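# Place orange-label carton on raised block within tape

## Task

Move the carton bearing the orange label onto the raised block so no part of it extends beyond the blue tape outline; the two remaining cartons must stay upright on the low platform, each standing on its own (neither stacked) and none overhanging the platform edge; everything must stay in place without the robot holding it, so release the carton and withdraw the tool at the end.

## Robot and tools

Robot: two arms, left_arm and right_arm, each ending in a vacuum suction cup instead of fingers. The names are labels only; they do not match sides of any image.

Frame: all poses use one scene frame. Its origin sits on the table surface midway between the arms, +x points out across the table, +z points up, and left_arm is on the +y side. The cup point is the centre of the cup's rim (when touching nothing), and the cup opens along the cup point's own +z axis. The tool behind the cup is bulkier: starting roughly 4 cm back from the rim, body and camera stick out as much as 9 cm sideways, so leave clearance.

Row format (shared by both motion tools): one flat list of 14 numbers, each in [-1, 1], always covering both arms even if one is idle. Order: left_arm dx, dy, dz, rx, ry, rz, left suction, then right_arm dx, dy, dz, rx, ry, rz, right suction. dx..rz are an offset, not a pose: the target relative to the cup point's measured pose at the start of the action, expressed in the cup point's own axes. A value of 1.0 equals 0.6 m for dx/dy/dz or 180 degrees for rotation; rx, ry, rz form a single rotation vector. Suction: above 0.01 means on, 0.01 or less means off, and the setting persists. Sending 0 actively switches it off, so to keep a tool's state, repeat its previous suction number.

execute_actions(actions): a list of actions run in sequence. Each action is a table of up to 15 rows; each row lasts one control step (1/30 s), and a shorter table repeats its final row until 15 steps are used. Every row in an action is measured from that action's start pose, not from the row before. For the first action of a call, the start pose is the latest one reported in this scene. An empty list just returns the current state and images. Each step, the commanded pose is clipped to 100 mm and 16 degrees from the measured pose; if position and orientation conflict, position wins. After an action the arm only continues to its last clipped pose, so a long reach needs further commands. Motion trails commands by about 0.17 s.

move(target, speed, stop_force, blocking): target is one 14-number row, offsets from the pose in the last result that showed one. Each cup point travels in a straight line, paths finishing together, lasting 0.5 to 10 s (cut off at 10 s). speed is in m/s, 0.002 to 0.5, default 0.25; rotation is capped at twice that in rad/s. Paths ignore obstacles and the other arm, and the arm can lag, drift or overshoot speed, especially near full extension. stop_force (N, 9 to 40, one value for both arms, not allowed in the first 0.2 s) ends an arm's path once its wrist sensor feels that much extra push against the motion for 2 steps (or saturates); that cup point then steps back to where it was 2 steps earlier and holds. Pressure can briefly exceed the value, more at higher speed; use it with very slow speed, not while the cup is rotating, and omit it when lifting away from something the cup is pressing on. An arm commanded to stay (within 1.5 mm and 0.5 degrees) only stops at sensor saturation, and contacts above the wrist sensor go unfelt. blocking=false returns after 0.5 s while motion continues; it cannot be combined with stop_force, and further moves or execute_actions are refused until a result shows the end, so use wait(0) or stop. The result adds a move: line giving the outcome (done, off_target, moving, held, fault, or contact when stop_force ended that arm) plus each cup point's distance to its target; limits=paced means the command was clipped, limits=held means a check blocked steps and the arm may then jump faster.

wait(seconds): 0 to 10 s; arms keep their last command and a running move carries on (returns early if it ends). stop(): brakes a running move; fast arms need room. zoom_image(camera, region): enlarges region [x0, y0, x1, y1] in pixels (origin top-left, at most 504 by 504) of one camera's latest image. finished_scene(scene): ends the current scene after the robot holds its last command; irreversible, and it reports success. Ending a reply without a tool call also ends everything.

Cameras: cam_head_left, cam_head_right, cam_high, cam_low (672x504, pinhole) and cam_left_wrist, cam_right_wrist (616x616, fisheye). Calibration is supplied per camera and may be slightly off.

Results: each arm's cup point position (m), orientation quaternion (wxyz) and velocities; printed positions get less accurate at long reach. Hand target lines show what the controller is driving toward; a pose unreachable line means a clearance check altered that arm's command. Wrist force and torque are in the end effector's axes, noisy (offset up to about 4 N), saturating near 50 N; when pressing, force points from the surface into the arm. no reading is harmless. suction_measured stays near 0 without a seal and reaches 0.83+ on airtight surfaces; part_present turns 1 at 0.50 and 0 below 0.45. Joint torque readings are rough. MOTOR HOT appears from 70 °C; at 85 °C the arm is braked until it cools.

Gripping: press the 36 mm rim flat onto a smooth face, fully in contact, away from edges, holes or seams. Under vacuum the cup compresses, bringing the part up to 12 mm nearer the tool. To release, set the carton down so it rests, switch suction off, then back off more than 15 mm. If the cup seals to the table, turn suction off to free it.

Avoid: pushing past a contact with these stiff arms (fault risk); joint torque beyond limits (138 N m for the three large joints, 25.7 N m for the wrists, including load) or 150 N external force, either of which freezes the arm for 10 s; arms bumping each other; knocking anything off the table; drops and slams. Loose objects may occasionally get nudged. To hold an arm still, send it the offset back to its wanted pose in a reply's first call, then zeros.

Each tool is called after "Call:" as name(argument=value, ...) on one line, values as JSON.

## Session

Call:
execute_actions(actions=[])

Scene clock: 0.00 s.
left_arm: end_effector_position=(+0.4616, +0.5404, +0.4096) suction_measured=0.00 part_present=0 end_effector_quat_wxyz=(+0.000, -0.060, +0.998, +0.000) end_effector_velocity=(-0.000, -0.000, -0.000) end_effector_angular_velocity=(-0.000, +0.001, +0.000) | right_arm: end_effector_position=(+0.4410, -0.5085, +0.4091) suction_measured=0.01 part_present=0 end_effector_quat_wxyz=(+0.000, +0.061, +0.998, +0.000) end_effector_velocity=(+0.000, +0.000, +0.001) end_effector_angular_velocity=(-0.000, -0.002, +0.001)
Joint positions: left_arm=[-0.315 -1.746  1.517 -1.342 -1.57   1.255] | right_arm=[ 3.458 -1.394 -1.519 -1.798  1.571  1.887]
Joint velocities: left_arm=[-0.    -0.     0.001  0.    -0.    -0.   ] | right_arm=[ 0.001  0.     0.001  0.    -0.001 -0.   ]
Joint torques (N m, as the arm reports them, + toward a larger angle): no reading
Motor temperatures (°C, as the motors report them): left_arm=[28 27 27 33 32 30] | right_arm=[28 26 27 32 36 43]
Wrist force (N, on the end effector, along its own x y z axes, offset not removed): no reading
Wrist torque (N m, same axes, about the end effector's origin, offset not removed): no reading
Hand target (left_arm): +0.462, +0.540, +0.410; +0.000, -0.060, +0.998, +0.000
Hand target (right_arm): +0.441, -0.508, +0.409; +0.000, +0.061, +0.998, +0.000
camera_calibration (this result's frames):
cam_right_wrist: T_world_to_cam=[[-0.0836366, -0.996472, 0.00691276, -0.476517], [-0.908047, 0.0790684, 0.411338, 0.297698], [-0.410434, 0.0281258, -0.911457, 0.630036], [0, 0, 0, 1]] pos_world=[0.489057, -0.516095, 0.45509]

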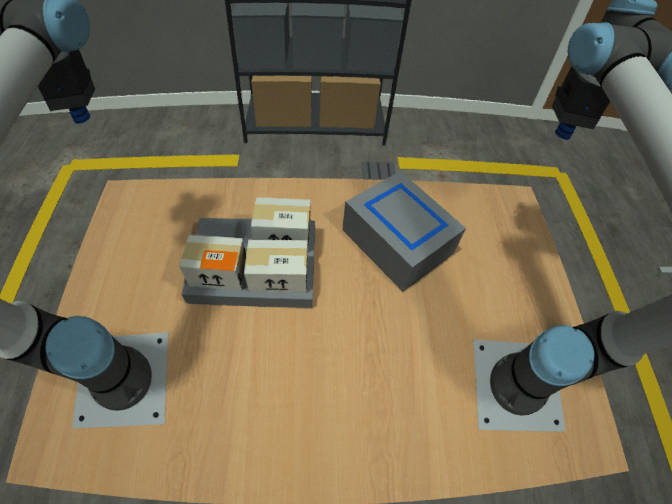

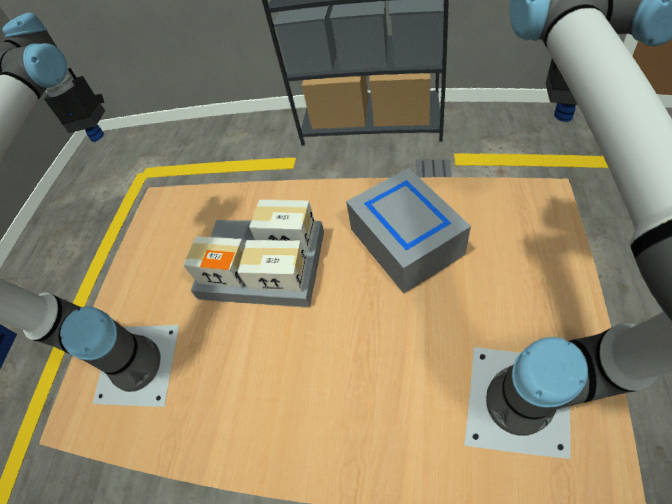

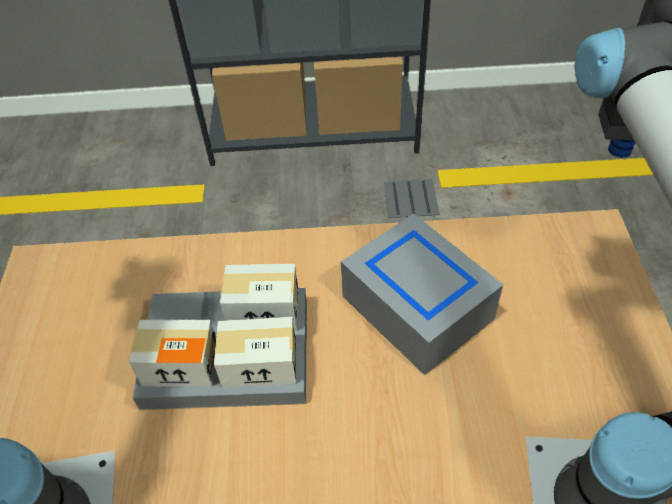

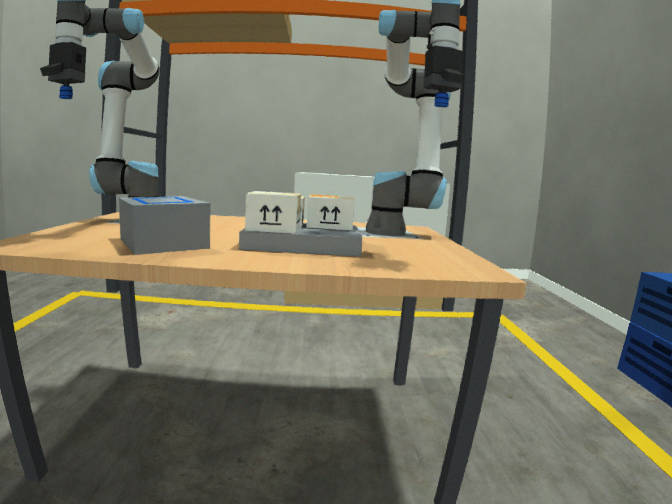

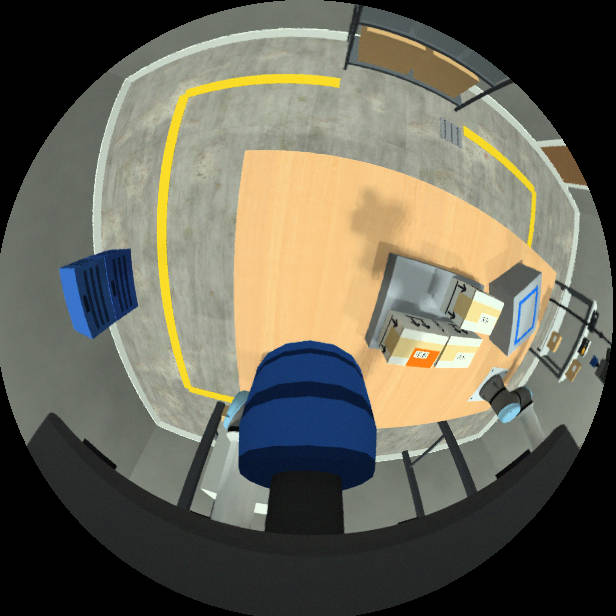

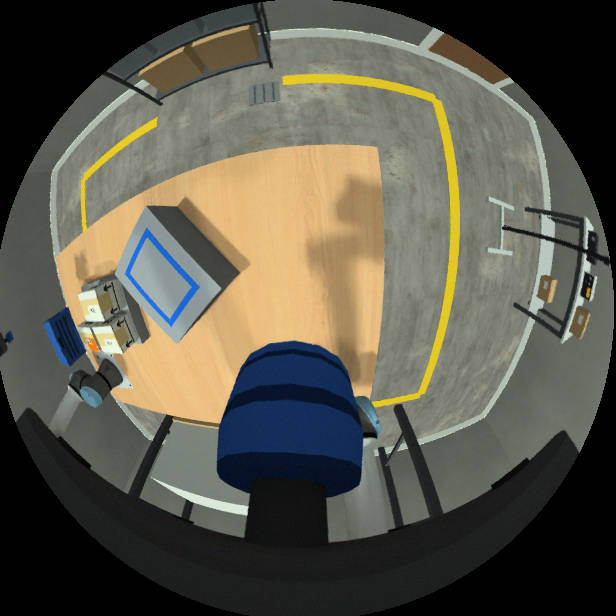

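Call:
move(target=[0.31,-0.41,0.37,0,0,0,0,0,0,0,0,0,0,0])

Scene clock: 2.30 s.
left_arm: end_effector_position=(+0.3068, +0.2738, +0.1877) suction_measured=0.00 part_present=0 end_effector_quat_wxyz=(+0.000, -0.060, +0.998, -0.000) end_effector_velocity=(-0.001, -0.001, -0.002) end_effector_angular_velocity=(+0.001, -0.000, -0.000) | right_arm: end_effector_position=(+0.4410, -0.5085, +0.4091) suction_measured=0.01 part_present=0 end_effector_quat_wxyz=(+0.000, +0.061, +0.998, +0.000) end_effector_velocity=(+0.000, +0.001, -0.001) end_effector_angular_velocity=(-0.001, +0.001, +0.002)
Joint positions: left_arm=[-1.186 -1.95   2.232 -1.853 -1.57   0.384] | right_arm=[ 3.458 -1.394 -1.519 -1.798  1.571  1.887]
Joint velocities: left_arm=[-0.004  0.002  0.003 -0.004  0.001 -0.004] | right_arm=[ 0.002 -0.001 -0.001 -0.    -0.001  0.001]
Joint torques (N m, as the arm reports them, + toward a larger angle): left_arm=[-11.18  -2.31 -14.44  -4.38   1.41  -1.96] | right_arm=[ 1.08 15.9  22.45  2.24  0.06 -0.09]
Motor temperatures (°C, as the motors report them): left_arm=[28 27 27 33 32 30] | right_arm=[28 26 27 32 36 43]
Wrist force (N, on the end effector, along its own x y z axes, offset not removed): left_arm=[-0.2 -1.6 -0.2] | right_arm=[0.6 0.3 0.8]
Wrist torque (N m, same axes, about the end effector's origin, offset not removed): left_arm=[0.01 0.08 -0.02] | right_arm=[0.15 -0.15 0.03]
Hand target (left_arm): +0.307, +0.274, +0.188; +0.000, -0.060, +0.998, -0.000
Hand target (right_arm): +0.441, -0.508, +0.409; +0.000, +0.061, +0.998, +0.000
Off the commanded pose (left_arm): 0.001 m, 0 deg.
Off the commanded pose (right_arm): 0.000 m, 0 deg.
move: done
camera_calibration (this result's frames):
cam_left_wrist: T_world_to_cam=[[0.138039, -0.989009, -0.0529769, 0.239608], [-0.897704, -0.147533, 0.415165, 0.261804], [-0.418418, -0.00975126, -0.908202, 0.366009], [0, 0, 0, 1]] pos_world=[0.355092, 0.279169, 0.236412]
cam_right_wrist: T_world_to_cam=[[-0.0836367, -0.996472, 0.00691286, -0.476517], [-0.908047, 0.0790685, 0.411338, 0.297698], [-0.410434, 0.0281258, -0.911457, 0.630036], [0, 0, 0, 1]] pos_world=[0.489057, -0.516095, 0.45509]

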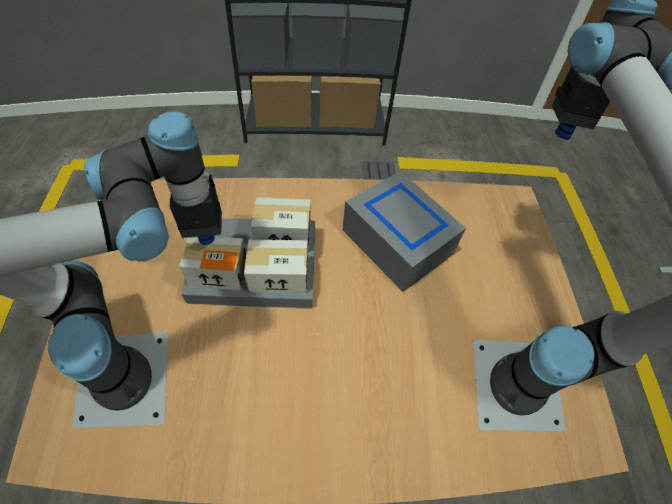

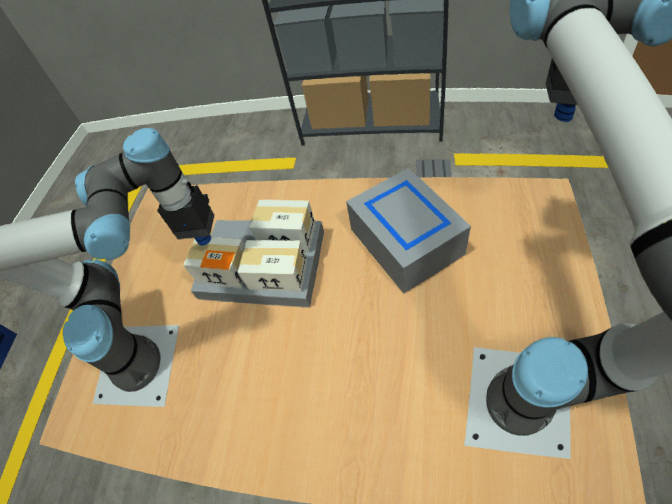

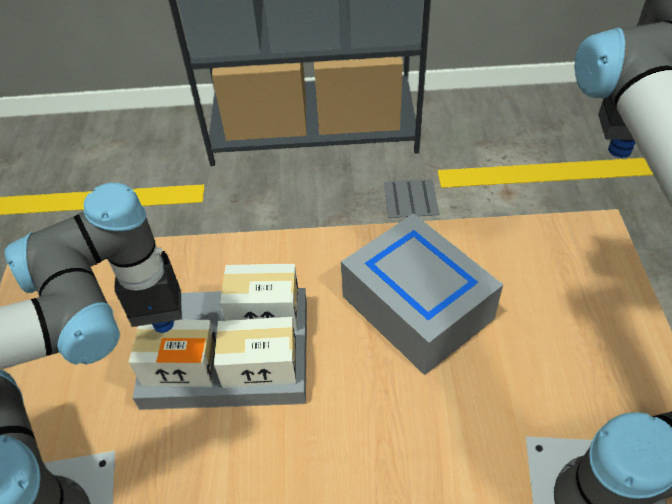

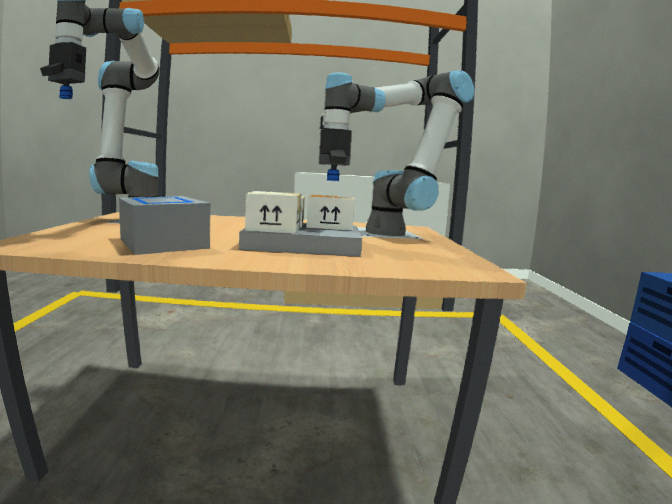

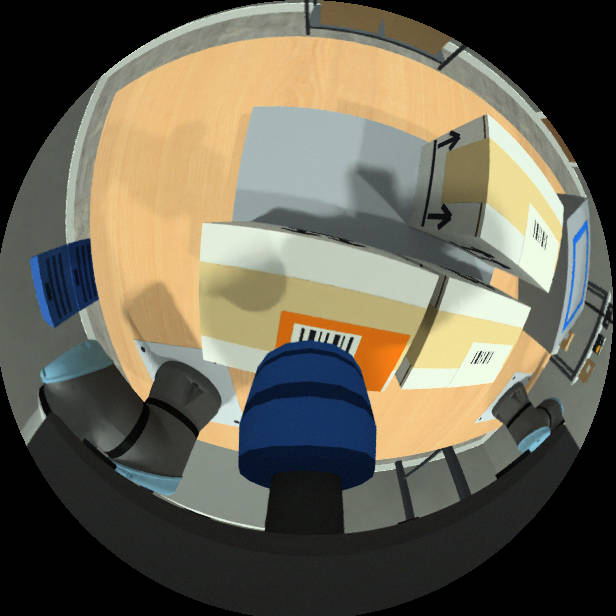

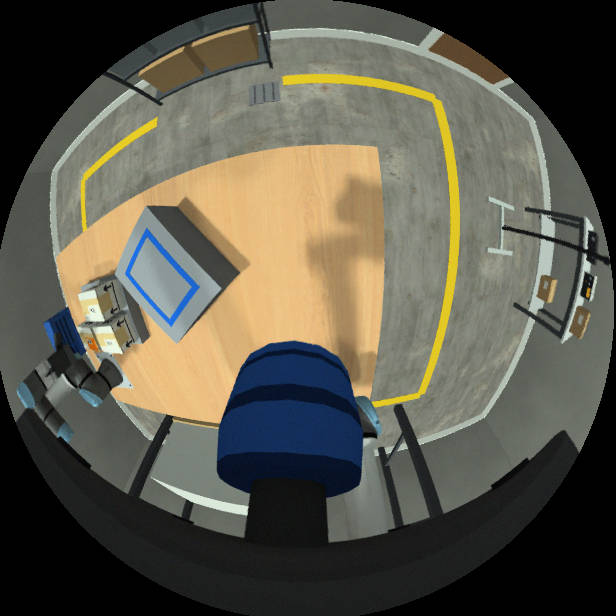

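Call:
move(target=[0,0,0.12,0,0,0,1,0,0,0,0,0,0,0], speed=0.03, stop_force=10)

Call:
move(target=[0,0,-0.25,0,0,0,1,0,0,0,0,0,0,0])

Call:
move(target=[-0.1,-0.8,0,0,0,0.2,1,0,0,0,0,0,0,0])

Scene clock: 14.77 s.
left_arm: end_effector_position=(+0.3075, +0.2725, +0.1259) suction_measured=0.91 part_present=1 end_effector_quat_wxyz=(+0.001, -0.060, +0.998, -0.002) end_effector_velocity=(-0.000, -0.001, +0.000) end_effector_angular_velocity=(-0.001, -0.001, -0.001) | right_arm: end_effector_position=(+0.4410, -0.5085, +0.4091) suction_measured=0.01 part_present=0 end_effector_quat_wxyz=(+0.000, +0.061, +0.998, +0.000) end_effector_velocity=(-0.000, +0.000, -0.001) end_effector_angular_velocity=(-0.000, +0.002, +0.000)
Joint positions: left_arm=[-1.186 -1.877  2.359 -2.058 -1.57   0.384] | right_arm=[ 3.458 -1.394 -1.519 -1.798  1.571  1.887]
Joint velocities: left_arm=[-0.001 -0.    -0.    -0.001  0.     0.   ] | right_arm=[ 0.     0.    -0.002 -0.     0.     0.   ]
Joint torques (N m, as the arm reports them, + toward a larger angle): left_arm=[  0.2   -6.88 -20.97  -2.64  -0.23   0.07] | right_arm=[ 1.51 16.29 21.79  2.22  0.08 -0.16]
Motor temperatures (°C, as the motors report them): left_arm=[28 27 27 33 32 30] | right_arm=[28 26 27 32 36 43]
Wrist force (N, on the end effector, along its own x y z axes, offset not removed): left_arm=[1.6 8.8 -25.8] | right_arm=[1.6 -0.5 -0.9]
Wrist torque (N m, same axes, about the end effector's origin, offset not removed): left_arm=[0.33 0.07 0.12] | right_arm=[0.02 -0.32 0.08]
Hand target (left_arm): +0.307, +0.273, +0.126; +0.001, -0.060, +0.998, -0.002
Hand target (right_arm): +0.441, -0.508, +0.409; +0.000, +0.061, +0.998, +0.000
Off the commanded pose (left_arm): 0.010 m, 0 deg.
Off the commanded pose (right_arm): 0.000 m, 0 deg.
FORCE FAULT: contact force on the left arm reached its limit, and that arm stopped for 10 seconds. The contact can be on any part of that arm, not only on its tool. That time counts as 19 of the actions that you can send in this scene. That arm's remaining commands of this call were not run. That arm holds still and accepts commands again. Move the arm away from the contact; if what it grips holds it there, let go first. Pushing or pulling that hard again can fault the arm again.
move: fault (left_arm; stop_force had ended the path)
camera_calibration (this result's frames):
cam_left_wrist: T_world_to_cam=[[0.138223, -0.989221, -0.0483294, 0.23442], [-0.898691, -0.145782, 0.413645, 0.287865], [-0.416232, -0.013742, -0.909155, 0.310752], [0, 0, 0, 1]] pos_world=[0.355644, 0.278129, 0.174777]
cam_right_wrist: T_world_to_cam=[[-0.0836368, -0.996472, 0.00691275, -0.476517], [-0.908047, 0.0790685, 0.411338, 0.297698], [-0.410434, 0.0281259, -0.911457, 0.630036], [0, 0, 0, 1]] pos_world=[0.489057, -0.516095, 0.45509]

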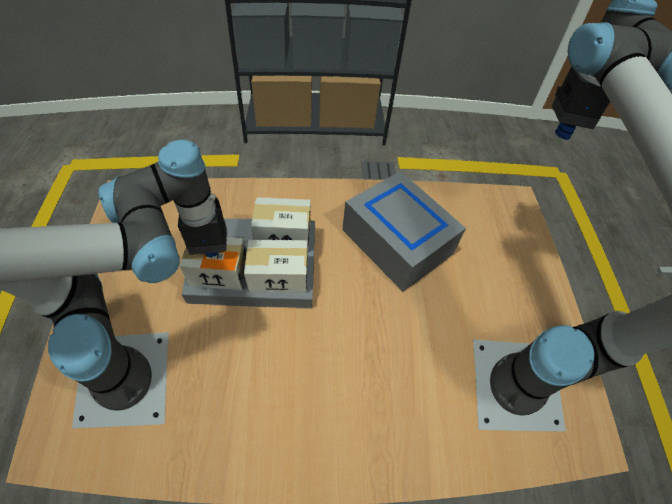

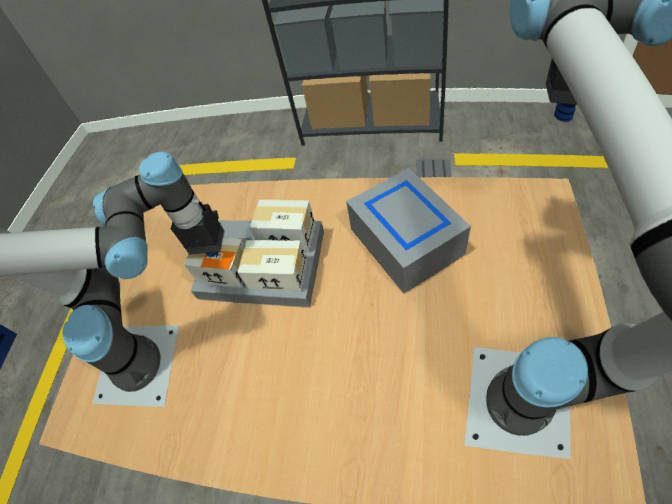

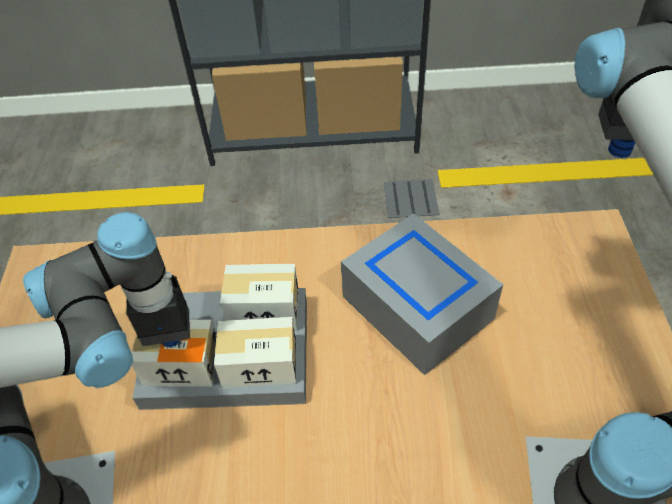

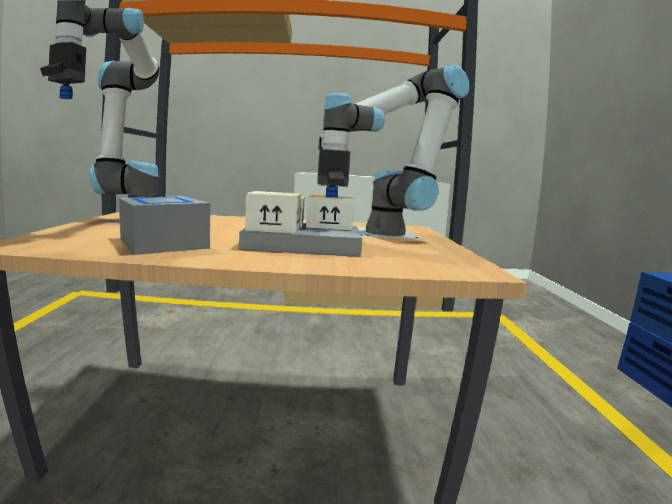

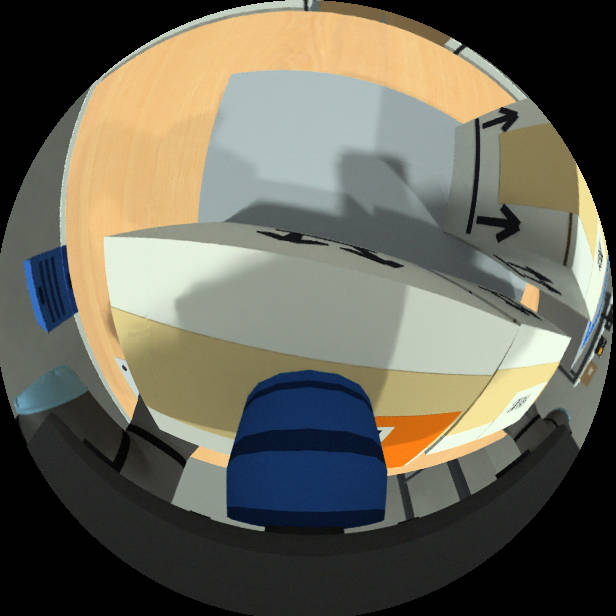

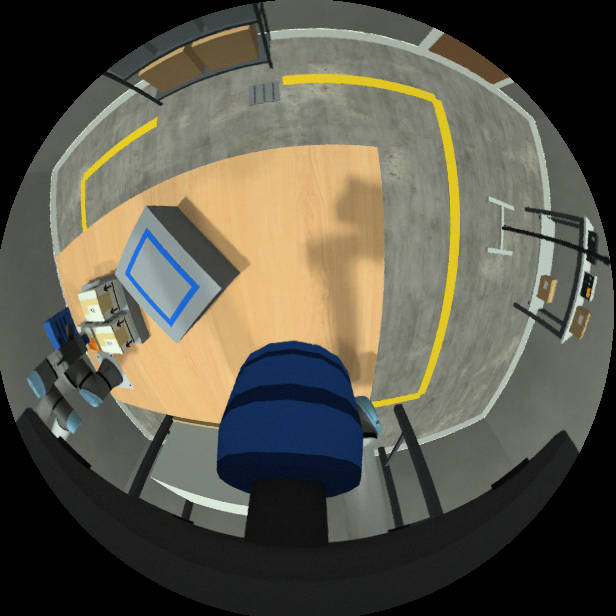

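not run: a fault stop came before this call.

not run: a fault stop came before this call.

Call:
move(target=[0,0,-0.25,0,0,0,1,0,0,0,0,0,0,0])

Call:
move(target=[-0.1,-0.8,0,0,0,0.2,1,0,0,0,0,0,0,0])

Scene clock: 16.03 s.
left_arm: end_effector_position=(+0.3070, +0.2734, +0.2758) suction_measured=0.91 part_present=1 end_effector_quat_wxyz=(+0.002, -0.060, +0.998, -0.002) end_effector_velocity=(+0.000, -0.000, +0.003) end_effector_angular_velocity=(-0.001, +0.000, +0.002) | right_arm: end_effector_position=(+0.4410, -0.5085, +0.4091) suction_measured=0.01 part_present=0 end_effector_quat_wxyz=(+0.000, +0.061, +0.998, +0.000) end_effector_velocity=(+0.000, -0.000, +0.000) end_effector_angular_velocity=(-0.001, -0.001, +0.000)
Joint positions: left_arm=[-1.186 -1.991  2.029 -1.614 -1.57   0.384] | right_arm=[ 3.458 -1.394 -1.519 -1.798  1.571  1.887]
Joint velocities: left_arm=[ 0.001  0.001 -0.008  0.006 -0.001 -0.001] | right_arm=[ 0.    -0.     0.001  0.    -0.001 -0.   ]
Joint torques (N m, as the arm reports them, + toward a larger angle): left_arm=[-12.72  -1.84 -33.31  -0.86   1.29  -2.07] | right_arm=[ 0.7  15.9  22.    2.12  0.04 -0.05]
Motor temperatures (°C, as the motors report them): left_arm=[28 27 27 33 32 30] | right_arm=[28 26 27 32 36 43]
Wrist force (N, on the end effector, along its own x y z axes, offset not removed): left_arm=[-1.3 -0.5 4.7] | right_arm=[1.3 0.2 -0.5]
Wrist torque (N m, same axes, about the end effector's origin, offset not removed): left_arm=[0.23 0.12 0.06] | right_arm=[0.14 -0.33 0.04]
Hand target (left_arm): +0.307, +0.273, +0.276; +0.001, -0.060, +0.998, -0.002
Hand target (right_arm): +0.441, -0.508, +0.409; +0.000, +0.061, +0.998, +0.000
Off the commanded pose (left_arm): 0.000 m, 0 deg.
Off the commanded pose (right_arm): 0.000 m, 0 deg.
move: done
camera_calibration (this result's frames):
cam_left_wrist: T_world_to_cam=[[0.138226, -0.989229, -0.0481608, 0.24256], [-0.898725, -0.145716, 0.413593, 0.225608], [-0.416156, -0.013886, -0.909187, 0.446831], [0, 0, 0, 1]] pos_world=[0.355183, 0.279027, 0.324625]
cam_right_wrist: T_world_to_cam=[[-0.0836368, -0.996472, 0.00691295, -0.476517], [-0.908047, 0.0790686, 0.411338, 0.297698], [-0.410434, 0.0281257, -0.911457, 0.630036], [0, 0, 0, 1]] pos_world=[0.489057, -0.516095, 0.45509]

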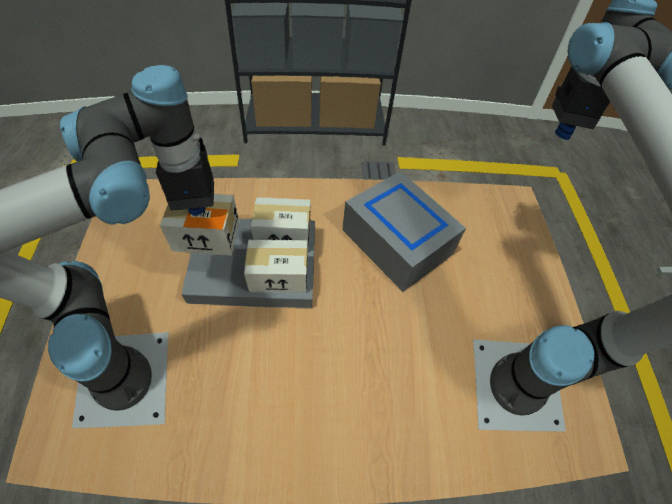

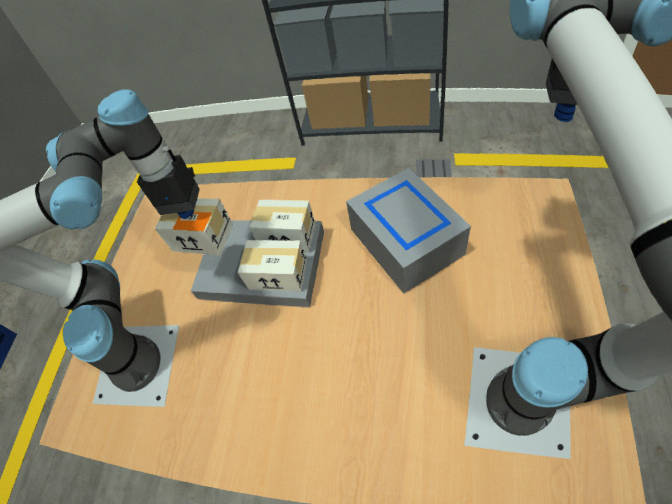

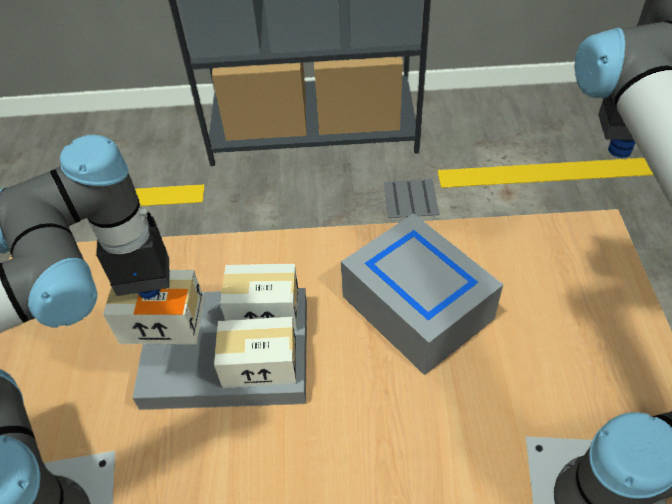

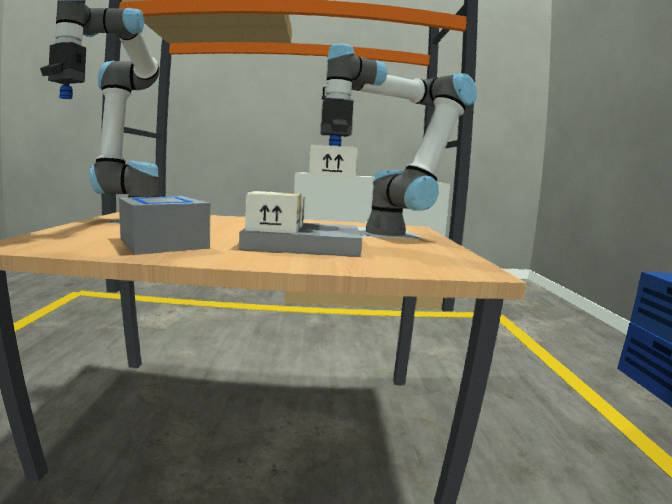

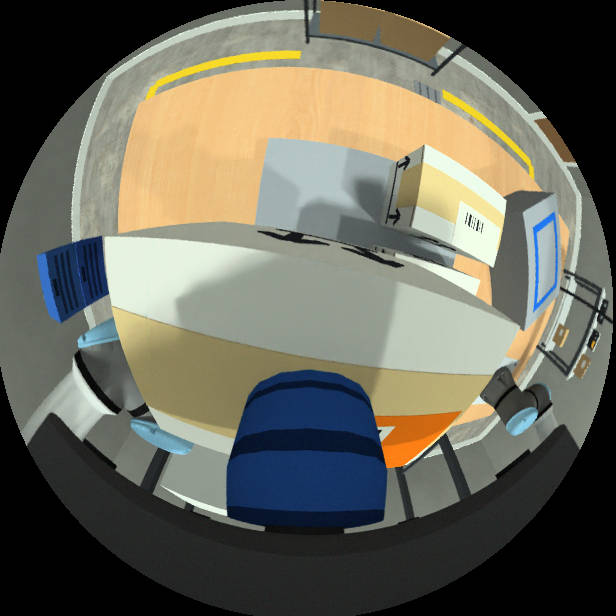

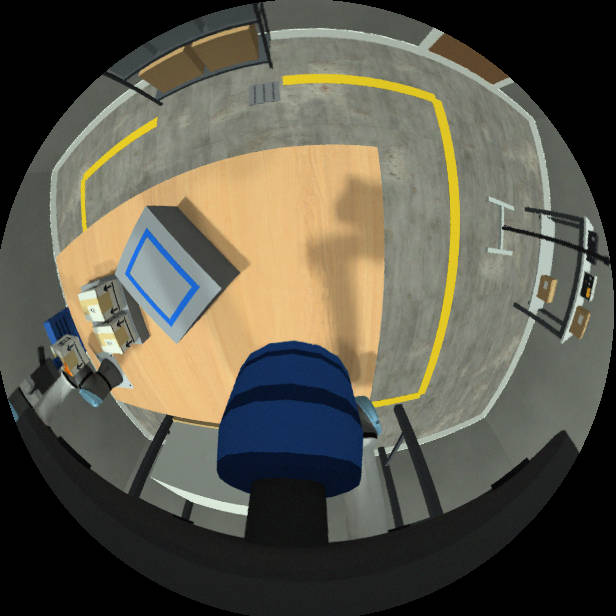

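Scene clock: 18.67 s.
left_arm: end_effector_position=(+0.4239, -0.1957, +0.2783) suction_measured=0.91 part_present=1 end_effector_quat_wxyz=(+0.002, +0.251, +0.968, -0.002) end_effector_velocity=(+0.002, -0.002, +0.001) end_effector_angular_velocity=(+0.006, +0.002, +0.000) | right_arm: end_effector_position=(+0.4410, -0.5085, +0.4091) suction_measured=0.01 part_present=0 end_effector_quat_wxyz=(+0.000, +0.061, +0.998, +0.000) end_effector_velocity=(-0.000, -0.001, -0.001) end_effector_angular_velocity=(+0.001, +0.001, -0.002)
Joint positions: left_arm=[-1.345 -0.83   0.671 -1.418 -1.569  0.853] | right_arm=[ 3.458 -1.394 -1.519 -1.798  1.571  1.887]
Joint velocities: left_arm=[ 0.001  0.016 -0.031  0.022 -0.     0.001] | right_arm=[-0.003 -0.    -0.001  0.     0.001 -0.   ]
Joint torques (N m, as the arm reports them, + toward a larger angle): left_arm=[ 12.15 -48.58 -32.35  -1.31  -1.53   2.31] | right_arm=[ 1.35 16.04 22.11  2.21  0.04 -0.15]
Motor temperatures (°C, as the motors report them): left_arm=[28 27 27 33 32 30] | right_arm=[28 26 27 32 36 43]
Wrist force (N, on the end effector, along its own x y z axes, offset not removed): left_arm=[-0.4 -0.1 4.8] | right_arm=[1.6 -0.4 -0.6]
Wrist torque (N m, same axes, about the end effector's origin, offset not removed): left_arm=[0.18 -0.06 0.04] | right_arm=[0.05 -0.38 -0.02]
Hand target (left_arm): +0.424, -0.196, +0.278; +0.002, +0.251, +0.968, -0.002
Hand target (right_arm): +0.441, -0.508, +0.409; +0.000, +0.061, +0.998, +0.000
Off the commanded pose (left_arm): 0.000 m, 0 deg.
Off the commanded pose (right_arm): 0.000 m, 0 deg.
move: done
camera_calibration (this result's frames):
cam_left_wrist: T_world_to_cam=[[-0.469355, -0.881589, -0.0500711, 0.041624], [-0.814277, 0.410191, 0.410727, 0.335048], [-0.341553, 0.233548, -0.910383, 0.50836], [0, 0, 0, 1]] pos_world=[0.46599, -0.219465, 0.327273]
cam_right_wrist: T_world_to_cam=[[-0.0836366, -0.996472, 0.0069128, -0.476517], [-0.908047, 0.0790683, 0.411338, 0.297698], [-0.410434, 0.0281258, -0.911457, 0.630036], [0, 0, 0, 1]] pos_world=[0.489057, -0.516095, 0.45509]

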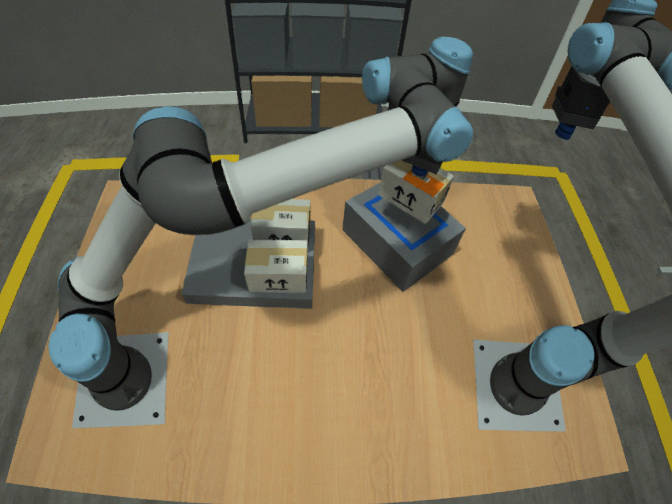

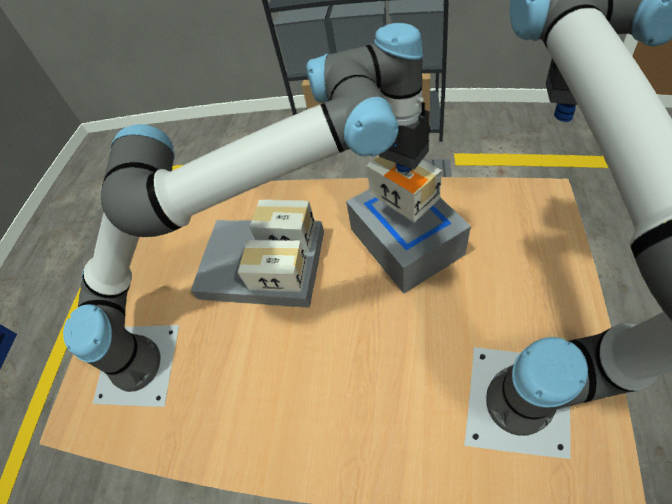

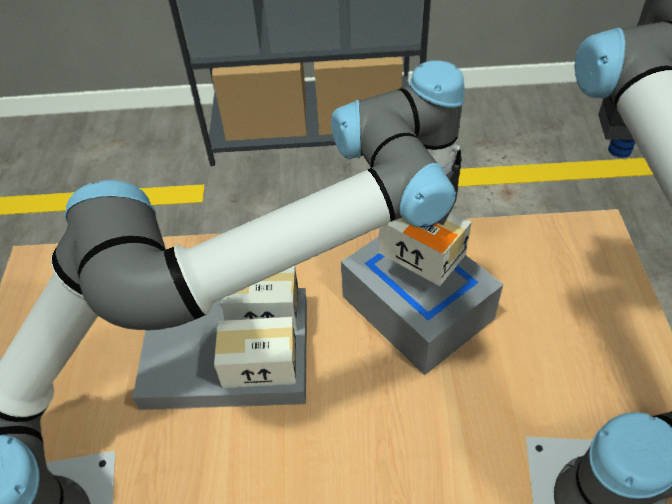

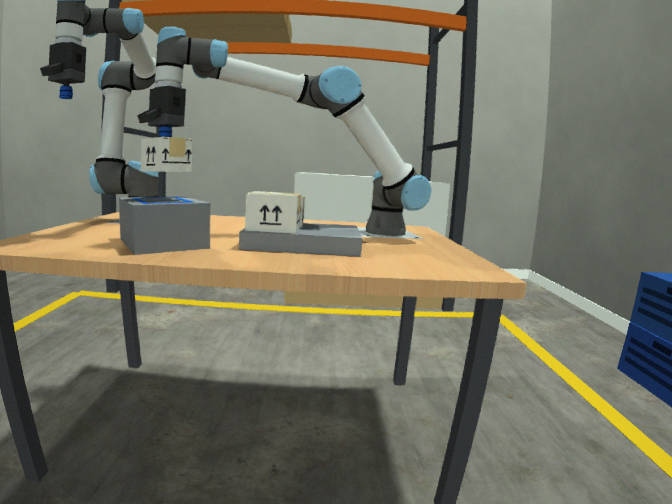

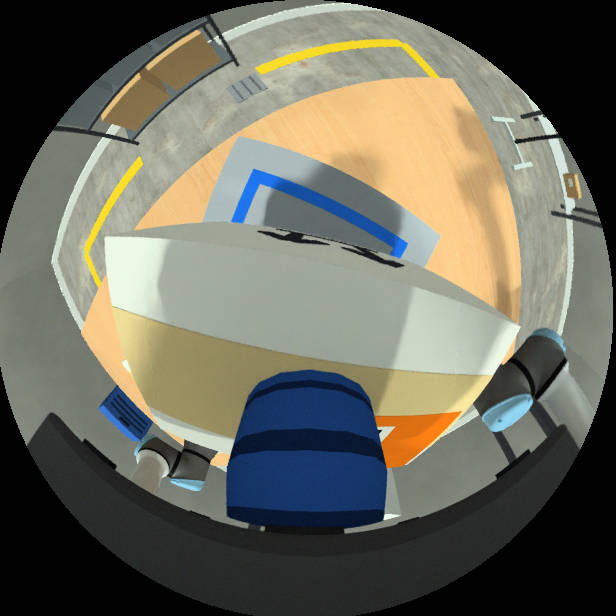

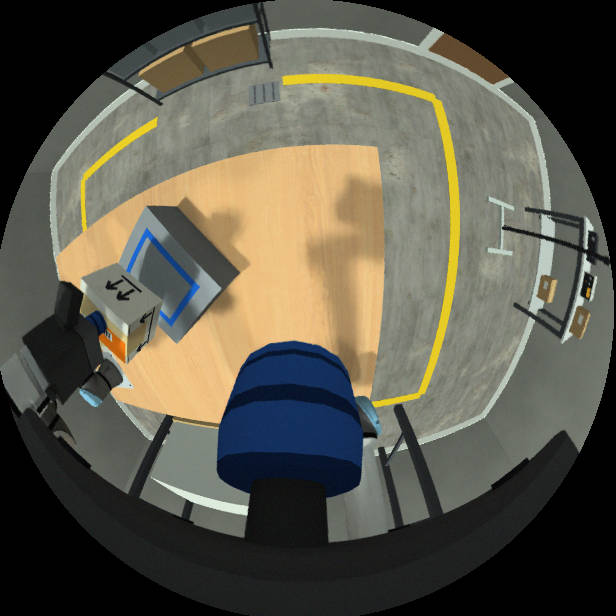

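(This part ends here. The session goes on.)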